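# Pull stained block from upright row, lay it flat

## Task

Remove the yellow-brown stained block from the row of upright, on-edge blocks and set it down lying flat on an empty part of the bench, clear of the row. Then push the row together so the grey blocks again stand with their faces touching. Finish with both grippers open and the arms moved away from the blocks.

## Robot and tools

Robot: two arms, left_arm and right_arm, each ending in a parallel two-finger gripper. Cameras: cam_head_left, cam_head_right (head views) and cam_left_wrist, cam_right_wrist, all 504x504 pixels.

Scene frame (used in the printed state): origin on the table surface midway between the arms, +x out across the table, +z up, left_arm sits on the +y side. The arm names do not correspond to image sides. Each state line reads left_arm: ... | right_arm: ... with end_effector_position in metres and end_effector_quat_wxyz. The printed position is the point between the finger pads, roughly 1 cm short of the fingertips, and may be somewhat wrong, more so when the arm reaches far. Gripper axes: fingers extend along the gripper's +z, and close and open along its y.

The 14-number row (used by execute_actions rows and by move target): one flat list covering both arms, left_arm first then right_arm, each as dx, dy, dz, rx, ry, rz, opening. All values in [-1, 1]; always send all 14 even if one arm stays still. dx..rz are an offset, expressed in that gripper's own axes, from the gripper's pose in the most recent result that displayed it (before any such result in the scene, and for the second or later call in one reply, the offset is from wherever the robot is when the action begins). Scale: 1.0 equals 0.6 m of travel or 180 degrees of turn; rx, ry, rz form a single rotation vector. Opening is not an offset: +1 is fully open (0.094 m), -1 is shut.

execute_actions: argument actions, a list holding at most one item, plus optional pictures (true/false). Empty list: returns the state only, with pictures. An action item {rows: [...], steps: n} has 1 to 15 rows and n from 3 to 15 control steps (1/30 s each, default 15); row k is used at step k and the final row repeats to fill. Every row counts from the same reference pose, not from the row before. A wait item {steps: n} with n up to 300 sends nothing and returns once n steps have elapsed since the previous result, your thinking time included. Pictures accompany actions only with pictures: true. A rejected call sends nothing.

move: target is one 14-number row as above; speed is in m/s, 0.002 to 0.5 (default 0.25), turning capped at twice that in rad/s. Each gripper travels straight toward its target; both finish together, within 0.5 to 10 s (cut off at 10 s). Openings are applied at the start. It does not avoid obstacles or the other arm. Its result adds a move: line giving the ending (done, off_target, moving, held, fault) and limits that acted (paced = pose clipped; held = a check blocked steps, after which the arm may jump faster than asked), plus each gripper's remaining distance. If only one arm is named, the other finished fine. Pictures are included.

wait: seconds, 0 to 10; the robot gets no new command. zoom_image: camera name and region [x0, y0, x1, y1] in pixels, top-left origin, at most 504 by 504; gives a closer look at that camera's latest image. finished_scene: scene number of the current scene; ends it for good and it is judged then, so the goal must already hold and stay stable.

Control details: each step, the commanded pose is clamped to within 70 mm and 16 degrees of the measured pose, then solved by damped inverse kinematics favouring position over orientation. Large moves may need several actions; after an action the arm continues only to its last clamped pose, so read the result and send the remainder. Arms tend to settle a centimetre or more low; repeated zero offsets let them droop further. To keep an arm in place, put the correction back to its desired pose in the first call of a reply and zeros in later calls, raising the aim if it still sags. Zero offsets are not a pause: they pull the arm back to the reference pose. A Hand target line (only when nothing is kept back) shows where the controller is driving each gripper. pose unreachable names an arm whose command the clearance check altered; HELD flags steps where the row was not fully sent. FAULT lines report arm stops.

An action's result is captured 3 steps before it ends; those 3 steps run during your reply.

Gripping: grip_measured is the measured finger opening on the command scale (per-arm bias up to about 1 mm). To hold something, command an opening below grip_measured; about 0.03 below is firm, less is gentler. Pad force tops out near 50 to 62 N. Brief external tugs on held parts or pushes on loose objects can happen.

Heat: holding loads warms motors. MOTOR HOT appears from 75 °C; at 90 °C that arm halts for 10 s; at 100 °C the arm and gripper go limp and it falls. Avoid long loaded holds.

Avoid: knocking or dropping anything off the table, letting the arms collide or press on each other, fast impacts or driving targets far past a contact (harder force), dropping or slamming the block. Joint ranges (rad, base to gripper): waist -2.618 to 3.054, shoulder 0 to 3.142, elbow 0 to 3.142, wrist pitch -1.571 to 1.571, wrist yaw -1.571 to 1.571, wrist roll -2.094 to 2.094; elbows cannot fully straighten.

Each tool is called as name(argument=value, ...), one argument or row to a line, values as JSON.

## Session

execute_actions(
  actions=[],
)

Scene clock: 0.00 s of 4800.00 s.
left_arm: end_effector_position=(+0.4161, +0.3531, +0.3377) grip_measured=+1.000 end_effector_quat_wxyz=(+0.762, -0.406, +0.504, +0.036) | right_arm: end_effector_position=(+0.4523, -0.3445, +0.1757) grip_measured=+1.000 end_effector_quat_wxyz=(+0.253, -0.155, +0.930, +0.217)
Joint positions: left_arm=[-0.437  1.423  0.778  1.061 -1.156 -0.247  0.094] | right_arm=[-0.234  1.839  1.633 -1.083 -0.627 -0.569  0.094]
Joint velocities: left_arm=[-0.007 -0.012 -0.012 -0.051 -0.139 -0.007  0.   ] | right_arm=[-0.002 -0.007  0.007  0.066 -0.095 -0.022  0.   ]
Hand target (left_arm): +0.417, +0.352, +0.337; +0.761, -0.402, +0.508, +0.039
Hand target (right_arm): +0.452, -0.343, +0.179; +0.257, -0.157, +0.928, +0.220

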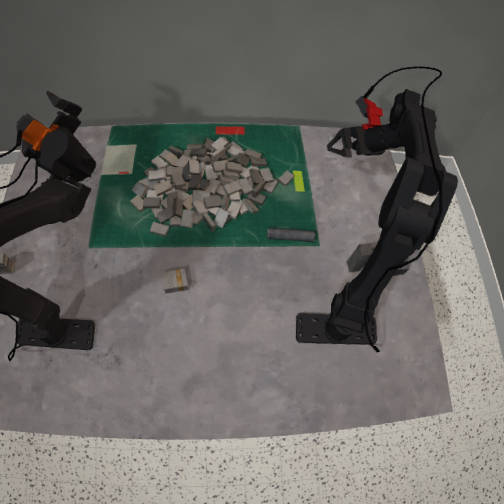

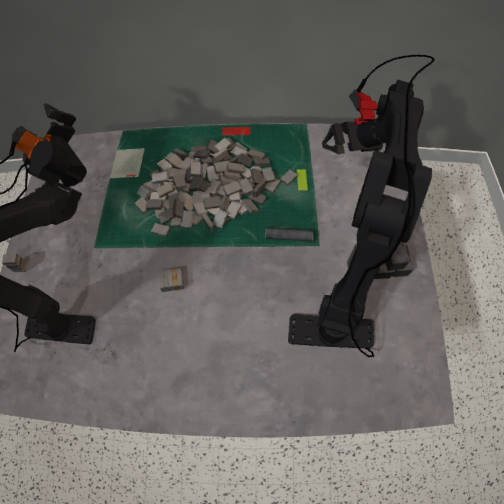

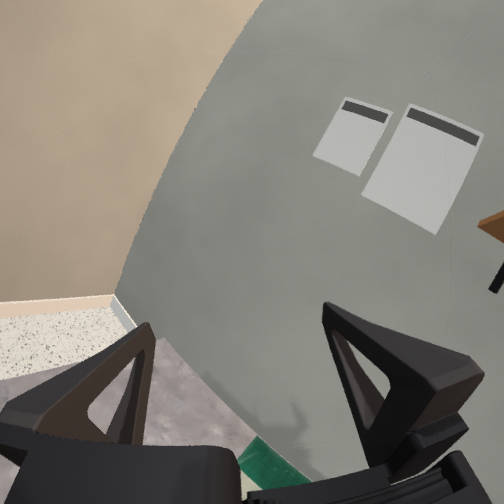

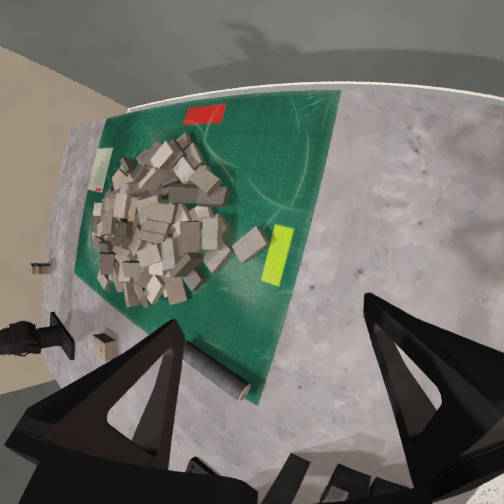

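zoom_image(
  camera="cam_head_left",
  region=[135, 250, 215, 310],
)

zoom_image(
  camera="cam_head_right",
  region=[135, 250, 215, 310],
)

Region (135, 250, 215, 310) of cam_head_left's 504x504 image, scaled by 6.300, with more detail than that image has; it fills the top 378 rows of this view, and the rest is white.

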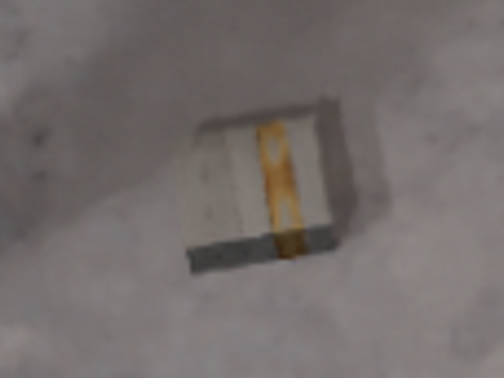

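Region (135, 250, 215, 310) of cam_head_right's 504x504 image, scaled by 6.300, with more detail than that image has; it fills the top 378 rows of this view, and the rest is white.

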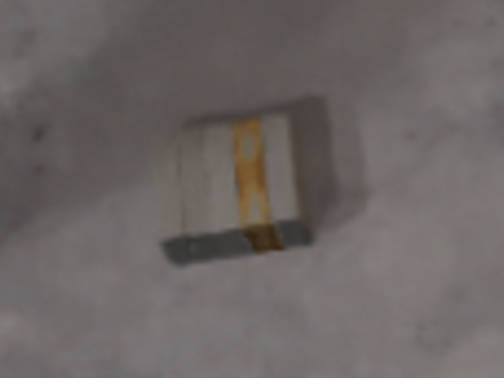

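move(
  target=[0.14,0.013,-0.685,-0.372,0.409,-0.05,1,0,0,0,0,0,0,1],
)

Scene clock: 9.00 s of 4800.00 s.
left_arm: end_effector_position=(+0.1550, +0.0595, +0.2046) grip_measured=+1.000 end_effector_quat_wxyz=(-0.367, +0.508, -0.492, +0.605) | right_arm: end_effector_position=(+0.4522, -0.3448, +0.1755) grip_measured=+1.000 end_effector_quat_wxyz=(+0.253, -0.155, +0.930, +0.216)
Joint positions: left_arm=[-1.756  1.586  0.524  1.152 -1.556 -1.736  0.094] | right_arm=[-0.234  1.839  1.633 -1.083 -0.625 -0.569  0.094]
Joint velocities: left_arm=[-0.007 -0.022 -0.012  0.007 -0.007 -0.037  0.   ] | right_arm=[-0.007 -0.002 -0.012  0.007 -0.051 -0.007  0.   ]
Hand target (left_arm): +0.151, +0.056, +0.201; -0.366, +0.505, -0.495, +0.605
Hand target (right_arm): +0.452, -0.344, +0.176; +0.253, -0.155, +0.930, +0.217
Off the commanded pose (left_arm): 0.007 m, 90 deg; orientation clipped at the last step of the last action.
Off the commanded pose (right_arm): 0.000 m, 0 deg.
joint sent to its limit (left arm) — the command would take joint 5 (wrist yaw) past its lower limit, so that joint was sent only as far as its limit.
Kept back: nothing.
move: off_target (left_arm); limits=paced

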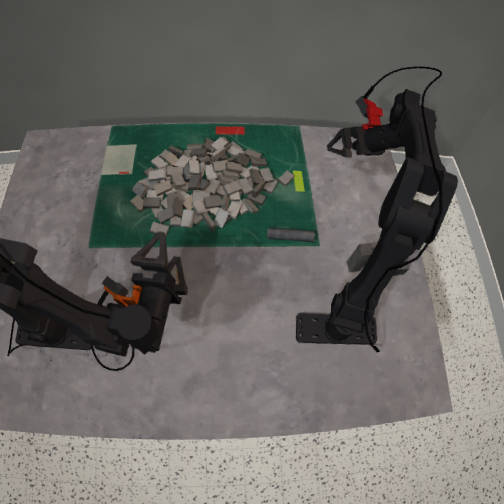

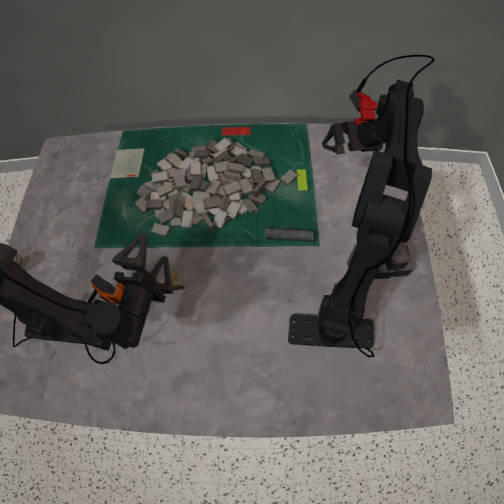

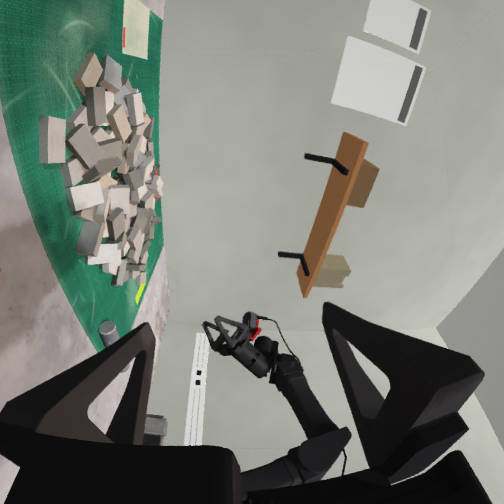

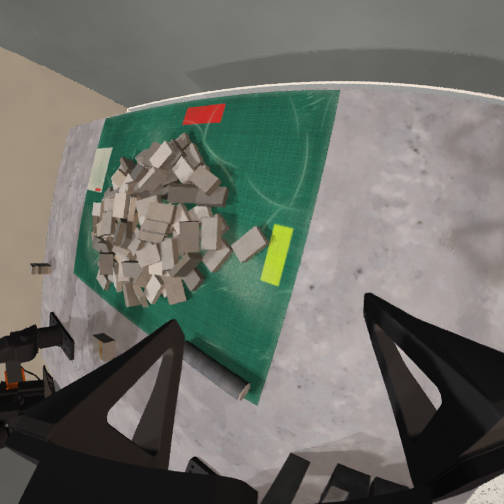

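move(
  target=[-0.45,0,0.3,0,0,0,1,0,0,0,0,0,0,1],
)

move(
  target=[0,0,0,0,0,0,1,0.354,0.705,0.17,-0.017,0.23,-0.379,1],
)

Scene clock: 11.67 s of 4800.00 s.
left_arm: end_effector_position=(+0.3798, +0.2760, +0.1406) grip_measured=+1.000 end_effector_quat_wxyz=(-0.371, +0.501, -0.492, +0.608) | right_arm: end_effector_position=(+0.4522, -0.3451, +0.1752) grip_measured=+1.000 end_effector_quat_wxyz=(+0.252, -0.155, +0.931, +0.215)
Joint positions: left_arm=[-0.228  1.657  0.097  1.573 -0.026 -1.818  0.094] | right_arm=[-0.234  1.839  1.633 -1.083 -0.622 -0.569  0.094]
Joint velocities: left_arm=[-0.012 -0.017 -0.012 -0.051  0.066 -0.007  0.   ] | right_arm=[-0.007  0.012  0.002 -0.007  0.007 -0.007  0.   ]
Hand target (left_arm): +0.387, +0.277, +0.142; -0.377, +0.498, -0.492, +0.607
Hand target (right_arm): +0.452, -0.345, +0.175; +0.253, -0.155, +0.930, +0.216
Off the commanded pose (left_arm): 0.010 m, 1 deg.
Off the commanded pose (right_arm): 0.000 m, 0 deg.
joint sent to its limit (left arm) — the command would take joint 4 (wrist pitch) past its upper limit, so that joint was sent only as far as its limit.
Kept back: nothing.
move: done

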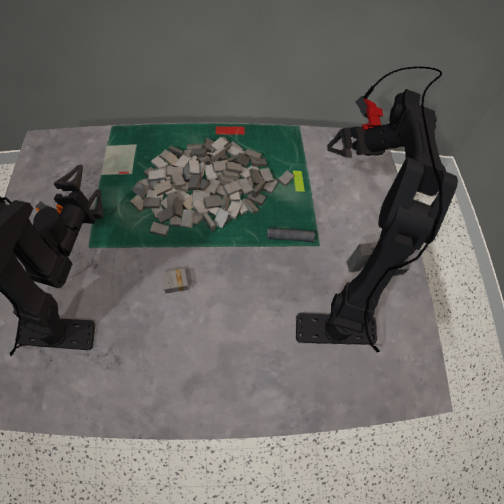

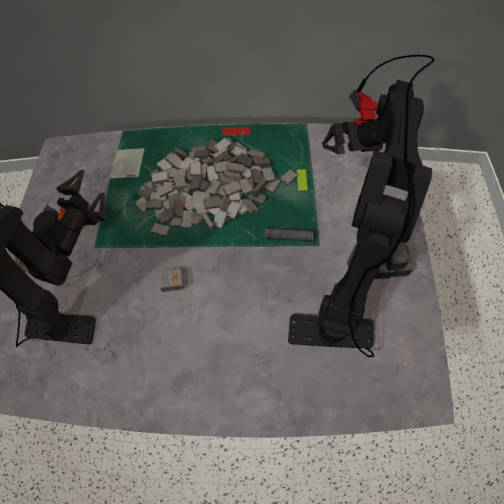

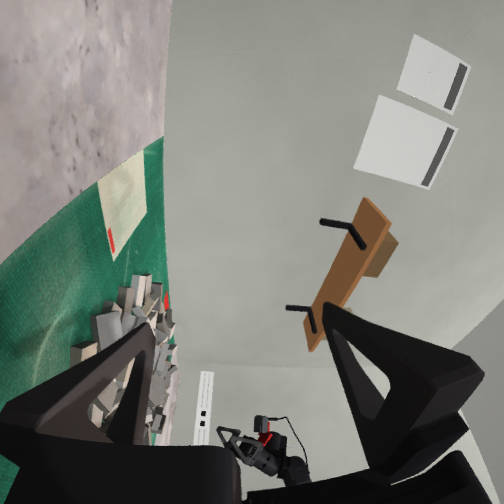

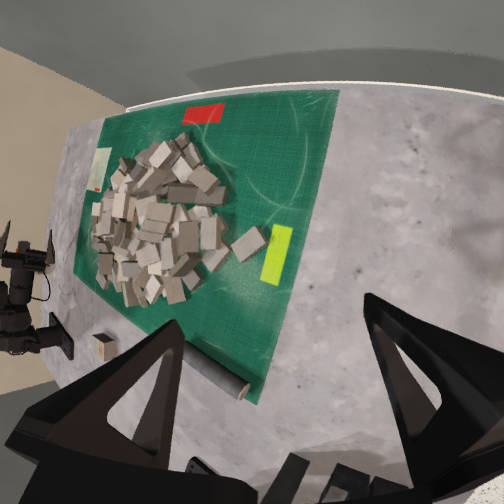

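Scene clock: 15.10 s of 4800.00 s.
left_arm: end_effector_position=(+0.3798, +0.2760, +0.1409) grip_measured=+1.000 end_effector_quat_wxyz=(-0.371, +0.501, -0.492, +0.608) | right_arm: end_effector_position=(+0.1465, +0.0221, +0.1128) grip_measured=+1.000 end_effector_quat_wxyz=(-0.006, +0.710, -0.704, +0.014)
Joint positions: left_arm=[-0.228  1.657  0.097  1.574 -0.026 -1.818  0.094] | right_arm=[ 1.367  1.886  1.612 -1.299  0.03  -0.309  0.094]
Joint velocities: left_arm=[-0.007 -0.002 -0.027  0.007 -0.095 -0.022  0.   ] | right_arm=[ 0.007 -0.002 -0.012  0.007  0.007 -0.037  0.   ]
Hand target (left_arm): +0.380, +0.276, +0.141; -0.371, +0.501, -0.492, +0.608
Hand target (right_arm): +0.149, +0.024, +0.116; -0.007, +0.707, -0.707, +0.017
Off the commanded pose (left_arm): 0.000 m, 0 deg.
Off the commanded pose (right_arm): 0.010 m, 2 deg.
joint sent to its limit (left arm) — the command would take joint 4 (wrist pitch) past its upper limit, so that joint was sent only as far as its limit.
Kept back: nothing.
move: done

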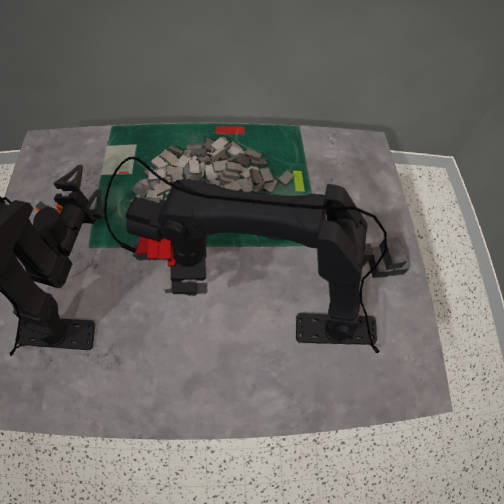

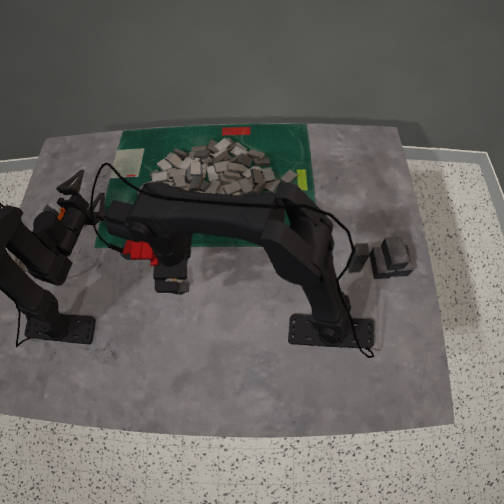

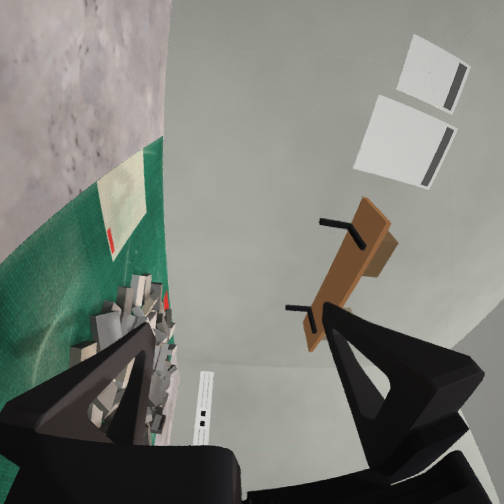

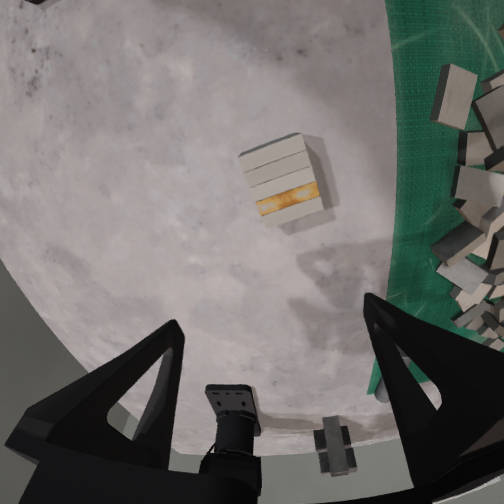

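move(
  target=[0,0,0,0,0,0,1,-0.092,-0.02,0.06,0,0,-0.083,1],
)

Scene clock: 16.40 s of 4800.00 s.
left_arm: end_effector_position=(+0.3798, +0.2760, +0.1409) grip_measured=+1.000 end_effector_quat_wxyz=(-0.371, +0.501, -0.492, +0.608) | right_arm: end_effector_position=(+0.1581, +0.0690, +0.0749) grip_measured=+1.000 end_effector_quat_wxyz=(+0.005, +0.791, -0.612, +0.018)
Joint positions: left_arm=[-0.228  1.657  0.097  1.574 -0.026 -1.818  0.094] | right_arm=[ 1.374  2.111  1.784 -1.266  0.03  -0.545  0.094]
Joint velocities: left_arm=[ 0.002  0.002 -0.012 -0.007 -0.022 -0.037  0.   ] | right_arm=[-0.012  0.007  0.012  0.007  0.066 -0.022  0.   ]
Hand target (left_arm): +0.380, +0.276, +0.141; -0.371, +0.501, -0.492, +0.608
Hand target (right_arm): +0.158, +0.077, +0.077; -0.005, +0.796, -0.605, +0.014
Off the commanded pose (left_arm): 0.000 m, 0 deg.
Off the commanded pose (right_arm): 0.008 m, 1 deg.
joint sent to its limit (left arm) — the command would take joint 4 (wrist pitch) past its upper limit, so that joint was sent only as far as its limit.
Kept back: nothing.
move: done

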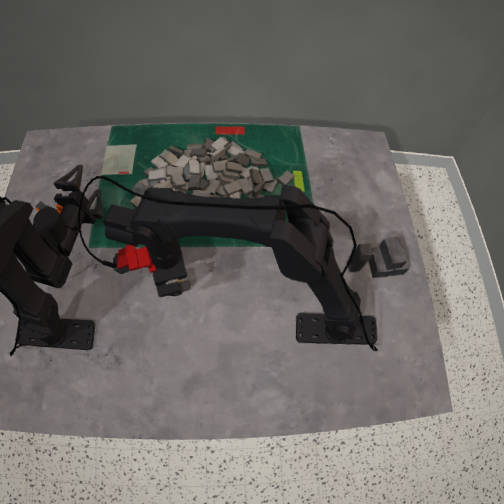

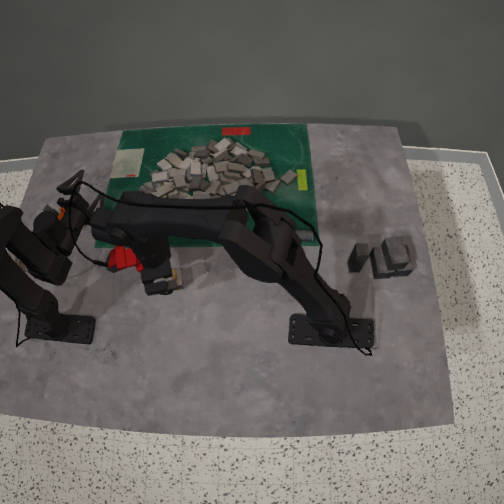

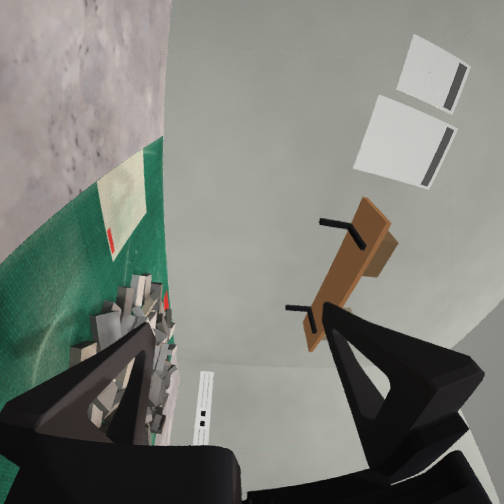

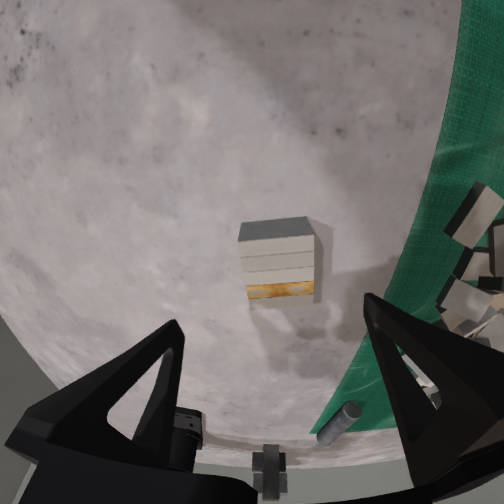

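move(
  target=[0,0,0,0,0,0,1,0,-0.01,0.045,0,0,0,1],
)

Scene clock: 17.53 s of 4800.00 s.
left_arm: end_effector_position=(+0.3798, +0.2760, +0.1409) grip_measured=+1.000 end_effector_quat_wxyz=(-0.371, +0.501, -0.492, +0.608) | right_arm: end_effector_position=(+0.1613, +0.0722, +0.0565) grip_measured=+1.000 end_effector_quat_wxyz=(-0.001, +0.791, -0.612, +0.016)
Joint positions: left_arm=[-0.228  1.657  0.097  1.574 -0.026 -1.818  0.094] | right_arm=[ 1.369  2.124  1.731 -1.188  0.03  -0.551  0.094]
Joint velocities: left_arm=[ 0.002 -0.012 -0.017  0.022 -0.051  0.037  0.   ] | right_arm=[-0.007 -0.022 -0.007  0.051  0.007  0.037  0.   ]
Hand target (left_arm): +0.380, +0.276, +0.141; -0.371, +0.501, -0.492, +0.608
Hand target (right_arm): +0.164, +0.070, +0.048; +0.005, +0.791, -0.612, +0.018
Off the commanded pose (left_arm): 0.000 m, 0 deg.
Off the commanded pose (right_arm): 0.009 m, 1 deg.
joint sent to its limit (left arm) — the command would take joint 4 (wrist pitch) past its upper limit, so that joint was sent only as far as its limit.
Kept back: nothing.
move: done

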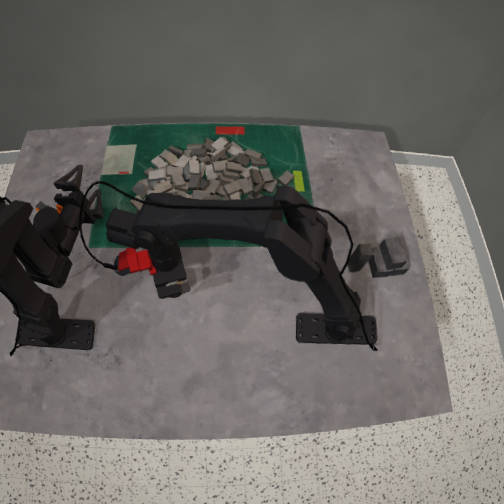

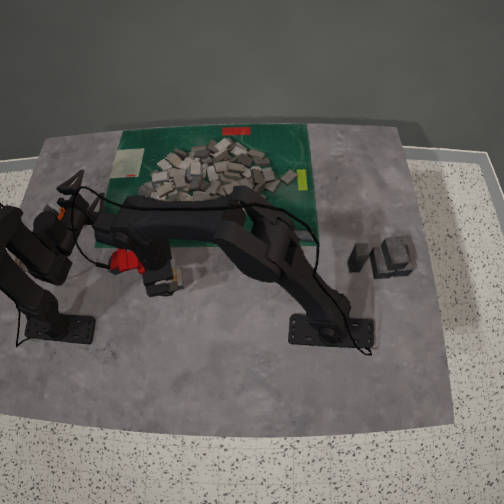

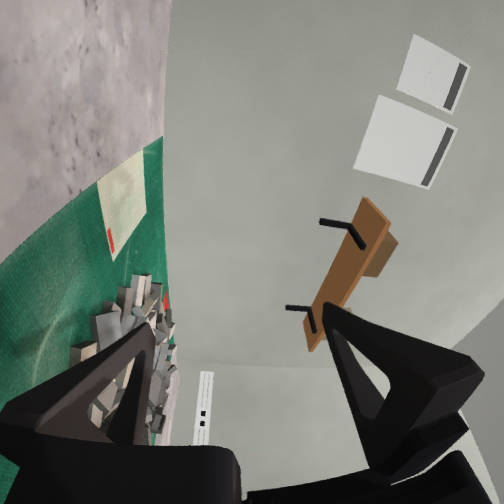

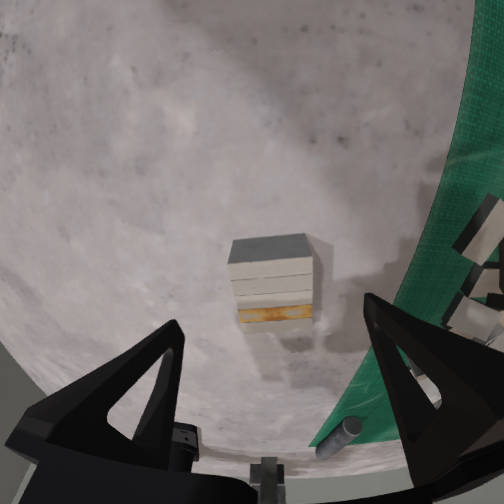

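move(
  target=[0,0,0,0,0,0,1,0.042,0,0.015,0,0,0,0.4],
)

Scene clock: 18.70 s of 4800.00 s.
left_arm: end_effector_position=(+0.3798, +0.2760, +0.1409) grip_measured=+1.000 end_effector_quat_wxyz=(-0.371, +0.501, -0.492, +0.608) | right_arm: end_effector_position=(+0.1661, +0.0483, +0.0445) grip_measured=+0.402 end_effector_quat_wxyz=(+0.009, +0.790, -0.613, +0.019)
Joint positions: left_arm=[-0.228  1.657  0.097  1.574 -0.026 -1.818  0.094] | right_arm=[ 1.339  2.069  1.597 -1.128  0.03  -0.578  0.066]
Joint velocities: left_arm=[-0.012  0.002 -0.027  0.022  0.051  0.007  0.   ] | right_arm=[-0.002 -0.012 -0.007  0.007  0.037  0.081 -0.   ]
Hand target (left_arm): +0.380, +0.276, +0.141; -0.371, +0.501, -0.492, +0.608
Hand target (right_arm): +0.168, +0.048, +0.048; -0.000, +0.791, -0.612, +0.016
Off the commanded pose (left_arm): 0.000 m, 0 deg.
Off the commanded pose (right_arm): 0.004 m, 1 deg.
joint sent to its limit (left arm) — the command would take joint 4 (wrist pitch) past its upper limit, so that joint was sent only as far as its limit.
Kept back: nothing.
move: done

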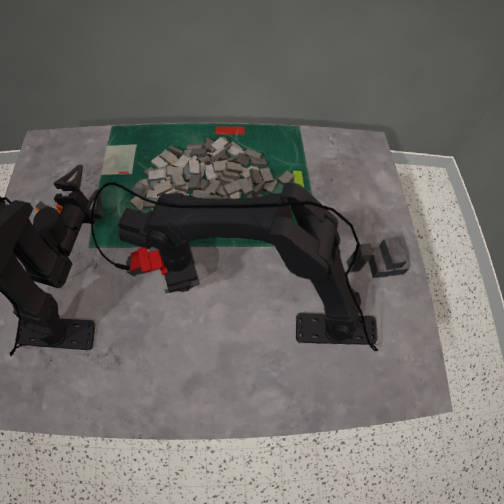

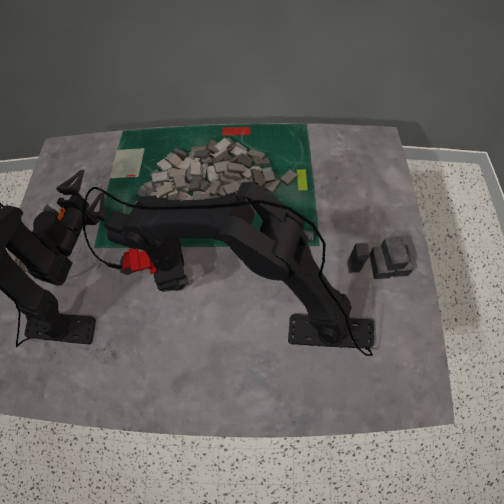

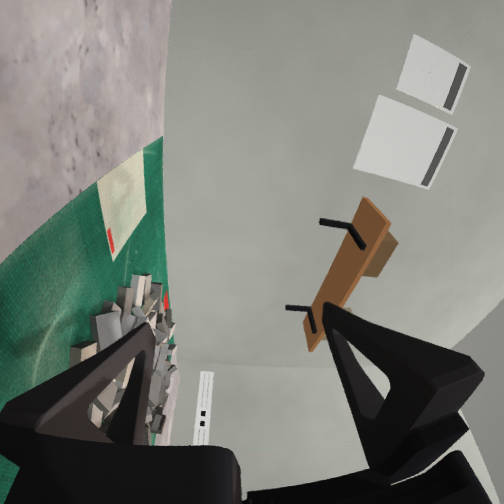

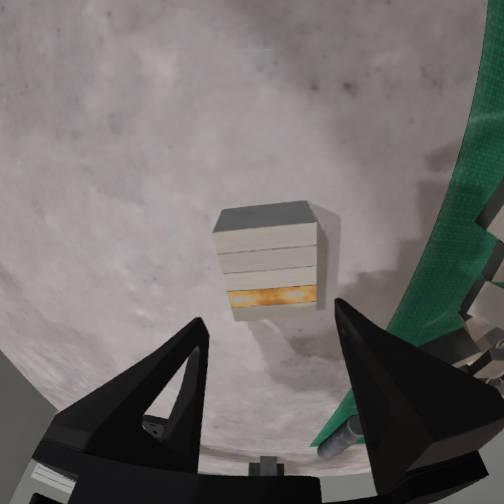

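move(
  target=[0,0,0,0,0,0,1,0,0,0.035,0,0,0,0.4],
)

Scene clock: 19.80 s of 4800.00 s.
left_arm: end_effector_position=(+0.3798, +0.2760, +0.1409) grip_measured=+1.000 end_effector_quat_wxyz=(-0.371, +0.501, -0.492, +0.608) | right_arm: end_effector_position=(+0.1668, +0.0504, +0.0344) grip_measured=+0.402 end_effector_quat_wxyz=(-0.000, +0.790, -0.613, +0.016)
Joint positions: left_arm=[-0.228  1.657  0.097  1.574 -0.026 -1.818  0.094] | right_arm=[ 1.339  2.069  1.557 -1.068  0.03  -0.579  0.066]
Joint velocities: left_arm=[-0.007 -0.022 -0.007  0.051 -0.081  0.037  0.   ] | right_arm=[-0.022 -0.007  0.007 -0.007 -0.022  0.022 -0.   ]
Hand target (left_arm): +0.380, +0.276, +0.141; -0.371, +0.501, -0.492, +0.608
Hand target (right_arm): +0.166, +0.047, +0.024; +0.009, +0.790, -0.613, +0.019
Off the commanded pose (left_arm): 0.000 m, 0 deg.
Off the commanded pose (right_arm): 0.011 m, 1 deg.
joint sent to its limit (left arm) — the command would take joint 4 (wrist pitch) past its upper limit, so that joint was sent only as far as its limit.
Kept back: nothing.
move: off_target (right_arm)

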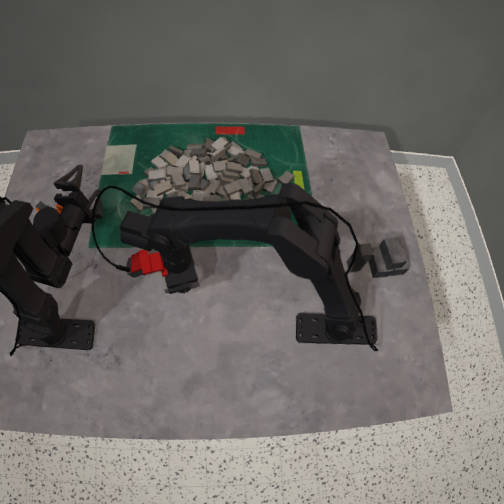

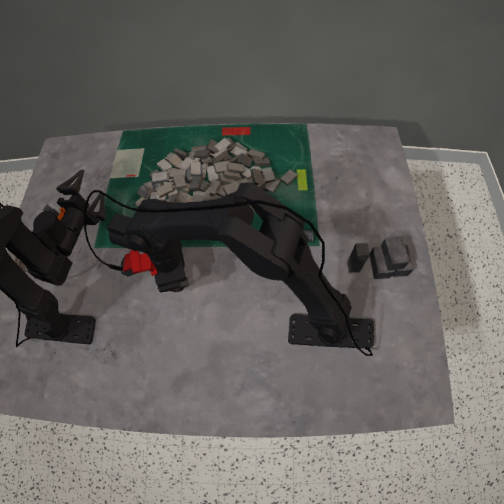

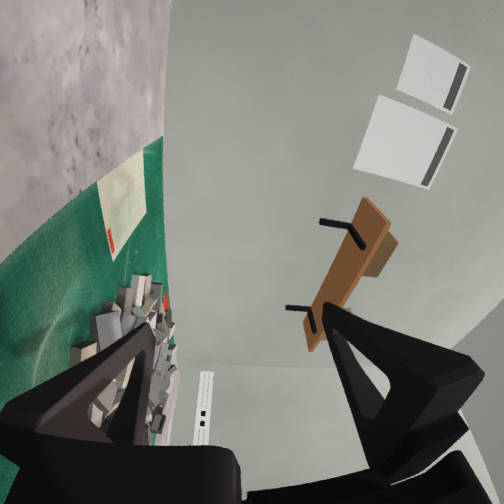

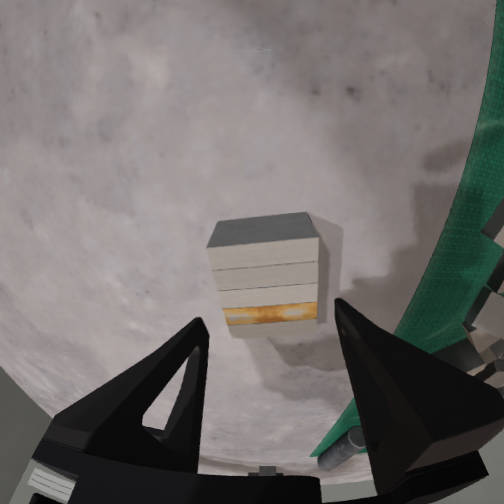

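move(
  target=[0,0,0,0,0,0,1,0.015,0,0.035,0,0,0,0.4],
)

Scene clock: 20.93 s of 4800.00 s.
left_arm: end_effector_position=(+0.3798, +0.2760, +0.1409) grip_measured=+1.000 end_effector_quat_wxyz=(-0.371, +0.501, -0.492, +0.608) | right_arm: end_effector_position=(+0.1667, +0.0434, +0.0163) grip_measured=+0.402 end_effector_quat_wxyz=(+0.001, +0.790, -0.613, +0.016)
Joint positions: left_arm=[-0.228  1.657  0.097  1.574 -0.026 -1.818  0.094] | right_arm=[ 1.333  2.069  1.481 -0.996  0.03  -0.585  0.066]
Joint velocities: left_arm=[ 0.002 -0.007 -0.007  0.051  0.037 -0.007  0.   ] | right_arm=[-0.022 -0.002 -0.012  0.051  0.007 -0.037 -0.001]
Hand target (left_arm): +0.380, +0.276, +0.141; -0.371, +0.501, -0.492, +0.608
Hand target (right_arm): +0.169, +0.041, +0.014; +0.000, +0.790, -0.613, +0.016
Off the commanded pose (left_arm): 0.000 m, 0 deg.
Off the commanded pose (right_arm): 0.004 m, 0 deg.
joint sent to its limit (left arm) — the command would take joint 4 (wrist pitch) past its upper limit, so that joint was sent only as far as its limit.
Kept back: nothing.
move: done

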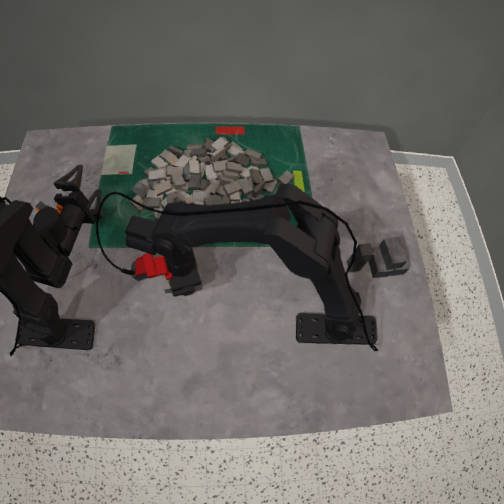

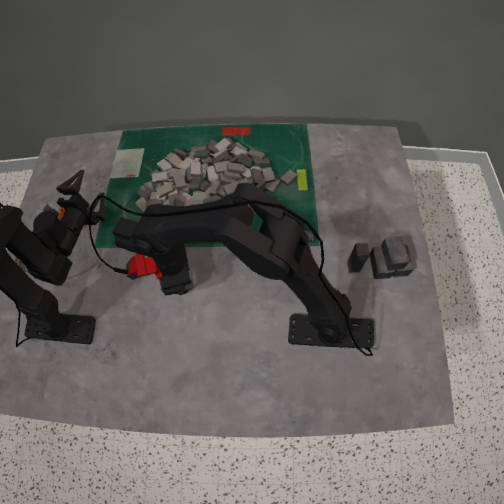

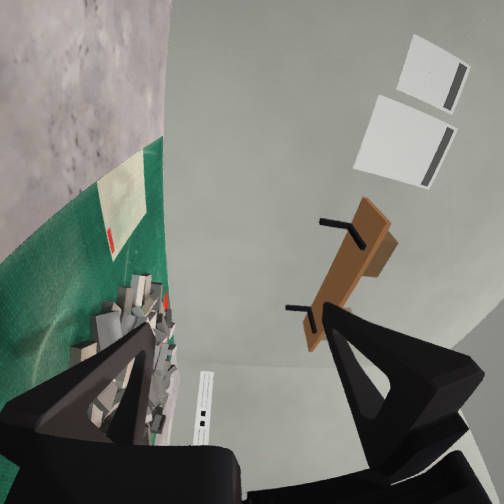

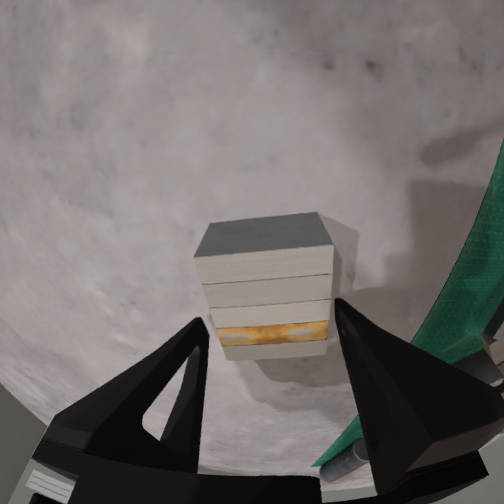

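move(
  target=[0,0,0,0,0,0,1,0,0,0,0,0,0,0.05],
)

move(
  target=[0,0,0,0,0,0,1,0,0,-0.1,0,0,0,0.05],
  speed=0.08,
)

Scene clock: 21.87 s of 4800.00 s.
left_arm: end_effector_position=(+0.3798, +0.2760, +0.1409) grip_measured=+1.000 end_effector_quat_wxyz=(-0.371, +0.501, -0.492, +0.608) | right_arm: end_effector_position=(+0.1672, +0.0437, +0.0163) grip_measured=+0.052 end_effector_quat_wxyz=(+0.000, +0.790, -0.613, +0.017)
Joint positions: left_arm=[-0.228  1.657  0.097  1.574 -0.026 -1.818  0.094] | right_arm=[ 1.333  2.069  1.481 -0.994  0.033 -0.585  0.049]
Joint velocities: left_arm=[ 0.002 -0.002 -0.022 -0.051  0.125  0.007  0.   ] | right_arm=[-0.007  0.007  0.017 -0.051 -0.037 -0.007  0.   ]
Hand target (left_arm): +0.380, +0.276, +0.141; -0.371, +0.501, -0.492, +0.608
Hand target (right_arm): +0.167, +0.043, +0.016; +0.001, +0.790, -0.613, +0.016
Off the commanded pose (left_arm): 0.000 m, 0 deg.
Off the commanded pose (right_arm): 0.001 m, 0 deg.
joint sent to its limit (left arm) — the command would take joint 4 (wrist pitch) past its upper limit, so that joint was sent only as far as its limit.
Kept back: nothing.
move: done

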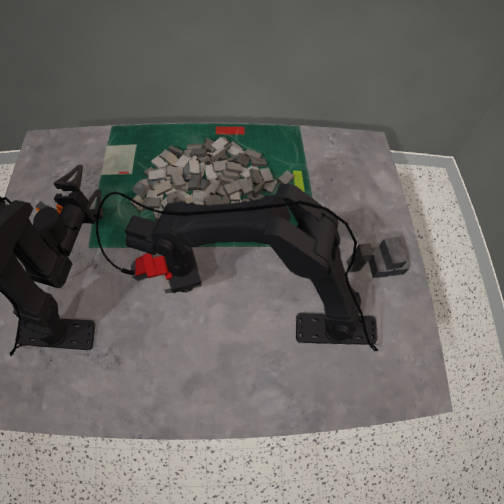

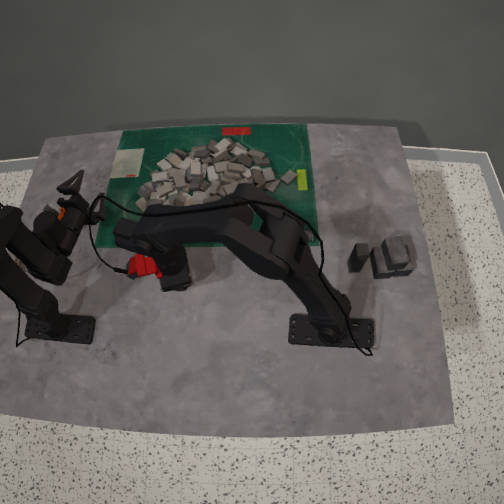

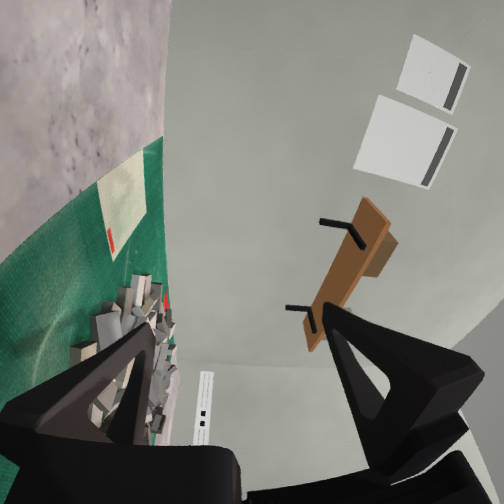

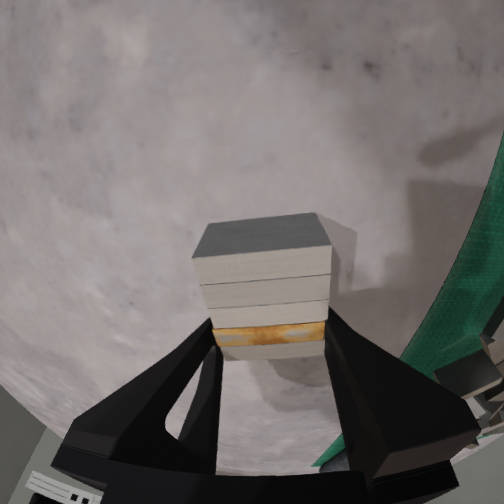

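Scene clock: 23.17 s of 4800.00 s.
left_arm: end_effector_position=(+0.3798, +0.2760, +0.1409) grip_measured=+1.000 end_effector_quat_wxyz=(-0.371, +0.501, -0.492, +0.608) | right_arm: end_effector_position=(+0.1666, +0.0404, +0.0638) grip_measured=+0.052 end_effector_quat_wxyz=(+0.012, +0.790, -0.612, +0.023)
Joint positions: left_arm=[-0.228  1.657  0.097  1.574 -0.026 -1.818  0.094] | right_arm=[ 1.333  2.033  1.622 -1.196  0.035 -0.585  0.049]
Joint velocities: left_arm=[ 0.007 -0.012 -0.012 -0.022  0.037 -0.022  0.   ] | right_arm=[-0.017 -0.022  0.002  0.007 -0.051 -0.051  0.   ]
Hand target (left_arm): +0.380, +0.276, +0.141; -0.371, +0.501, -0.492, +0.608
Hand target (right_arm): +0.167, +0.044, +0.076; -0.000, +0.790, -0.613, +0.017
Off the commanded pose (left_arm): 0.000 m, 0 deg.
Off the commanded pose (right_arm): 0.013 m, 1 deg.
joint sent to its limit (left arm) — the command would take joint 4 (wrist pitch) past its upper limit, so that joint was sent only as far as its limit.
Kept back: nothing.
move: off_target (right_arm)

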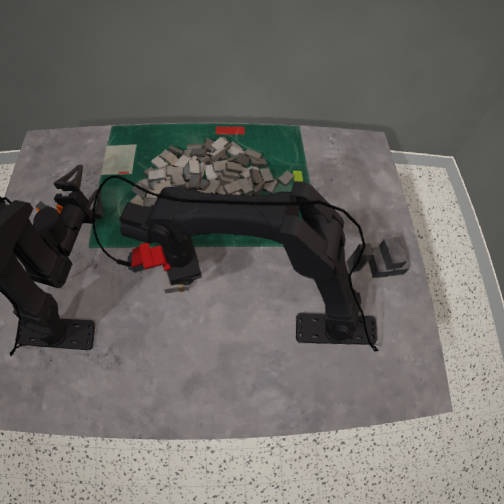

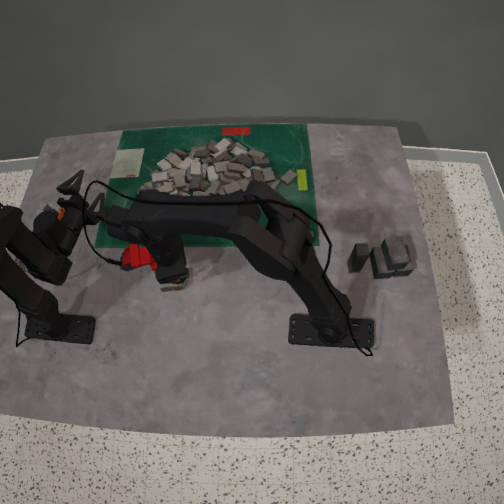

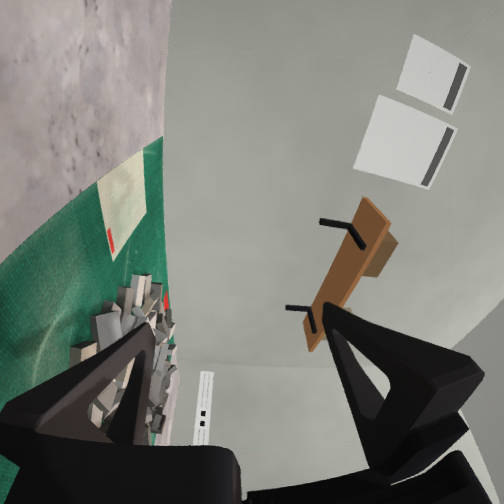

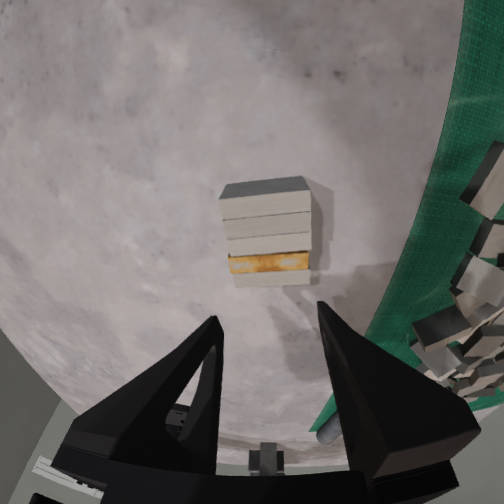

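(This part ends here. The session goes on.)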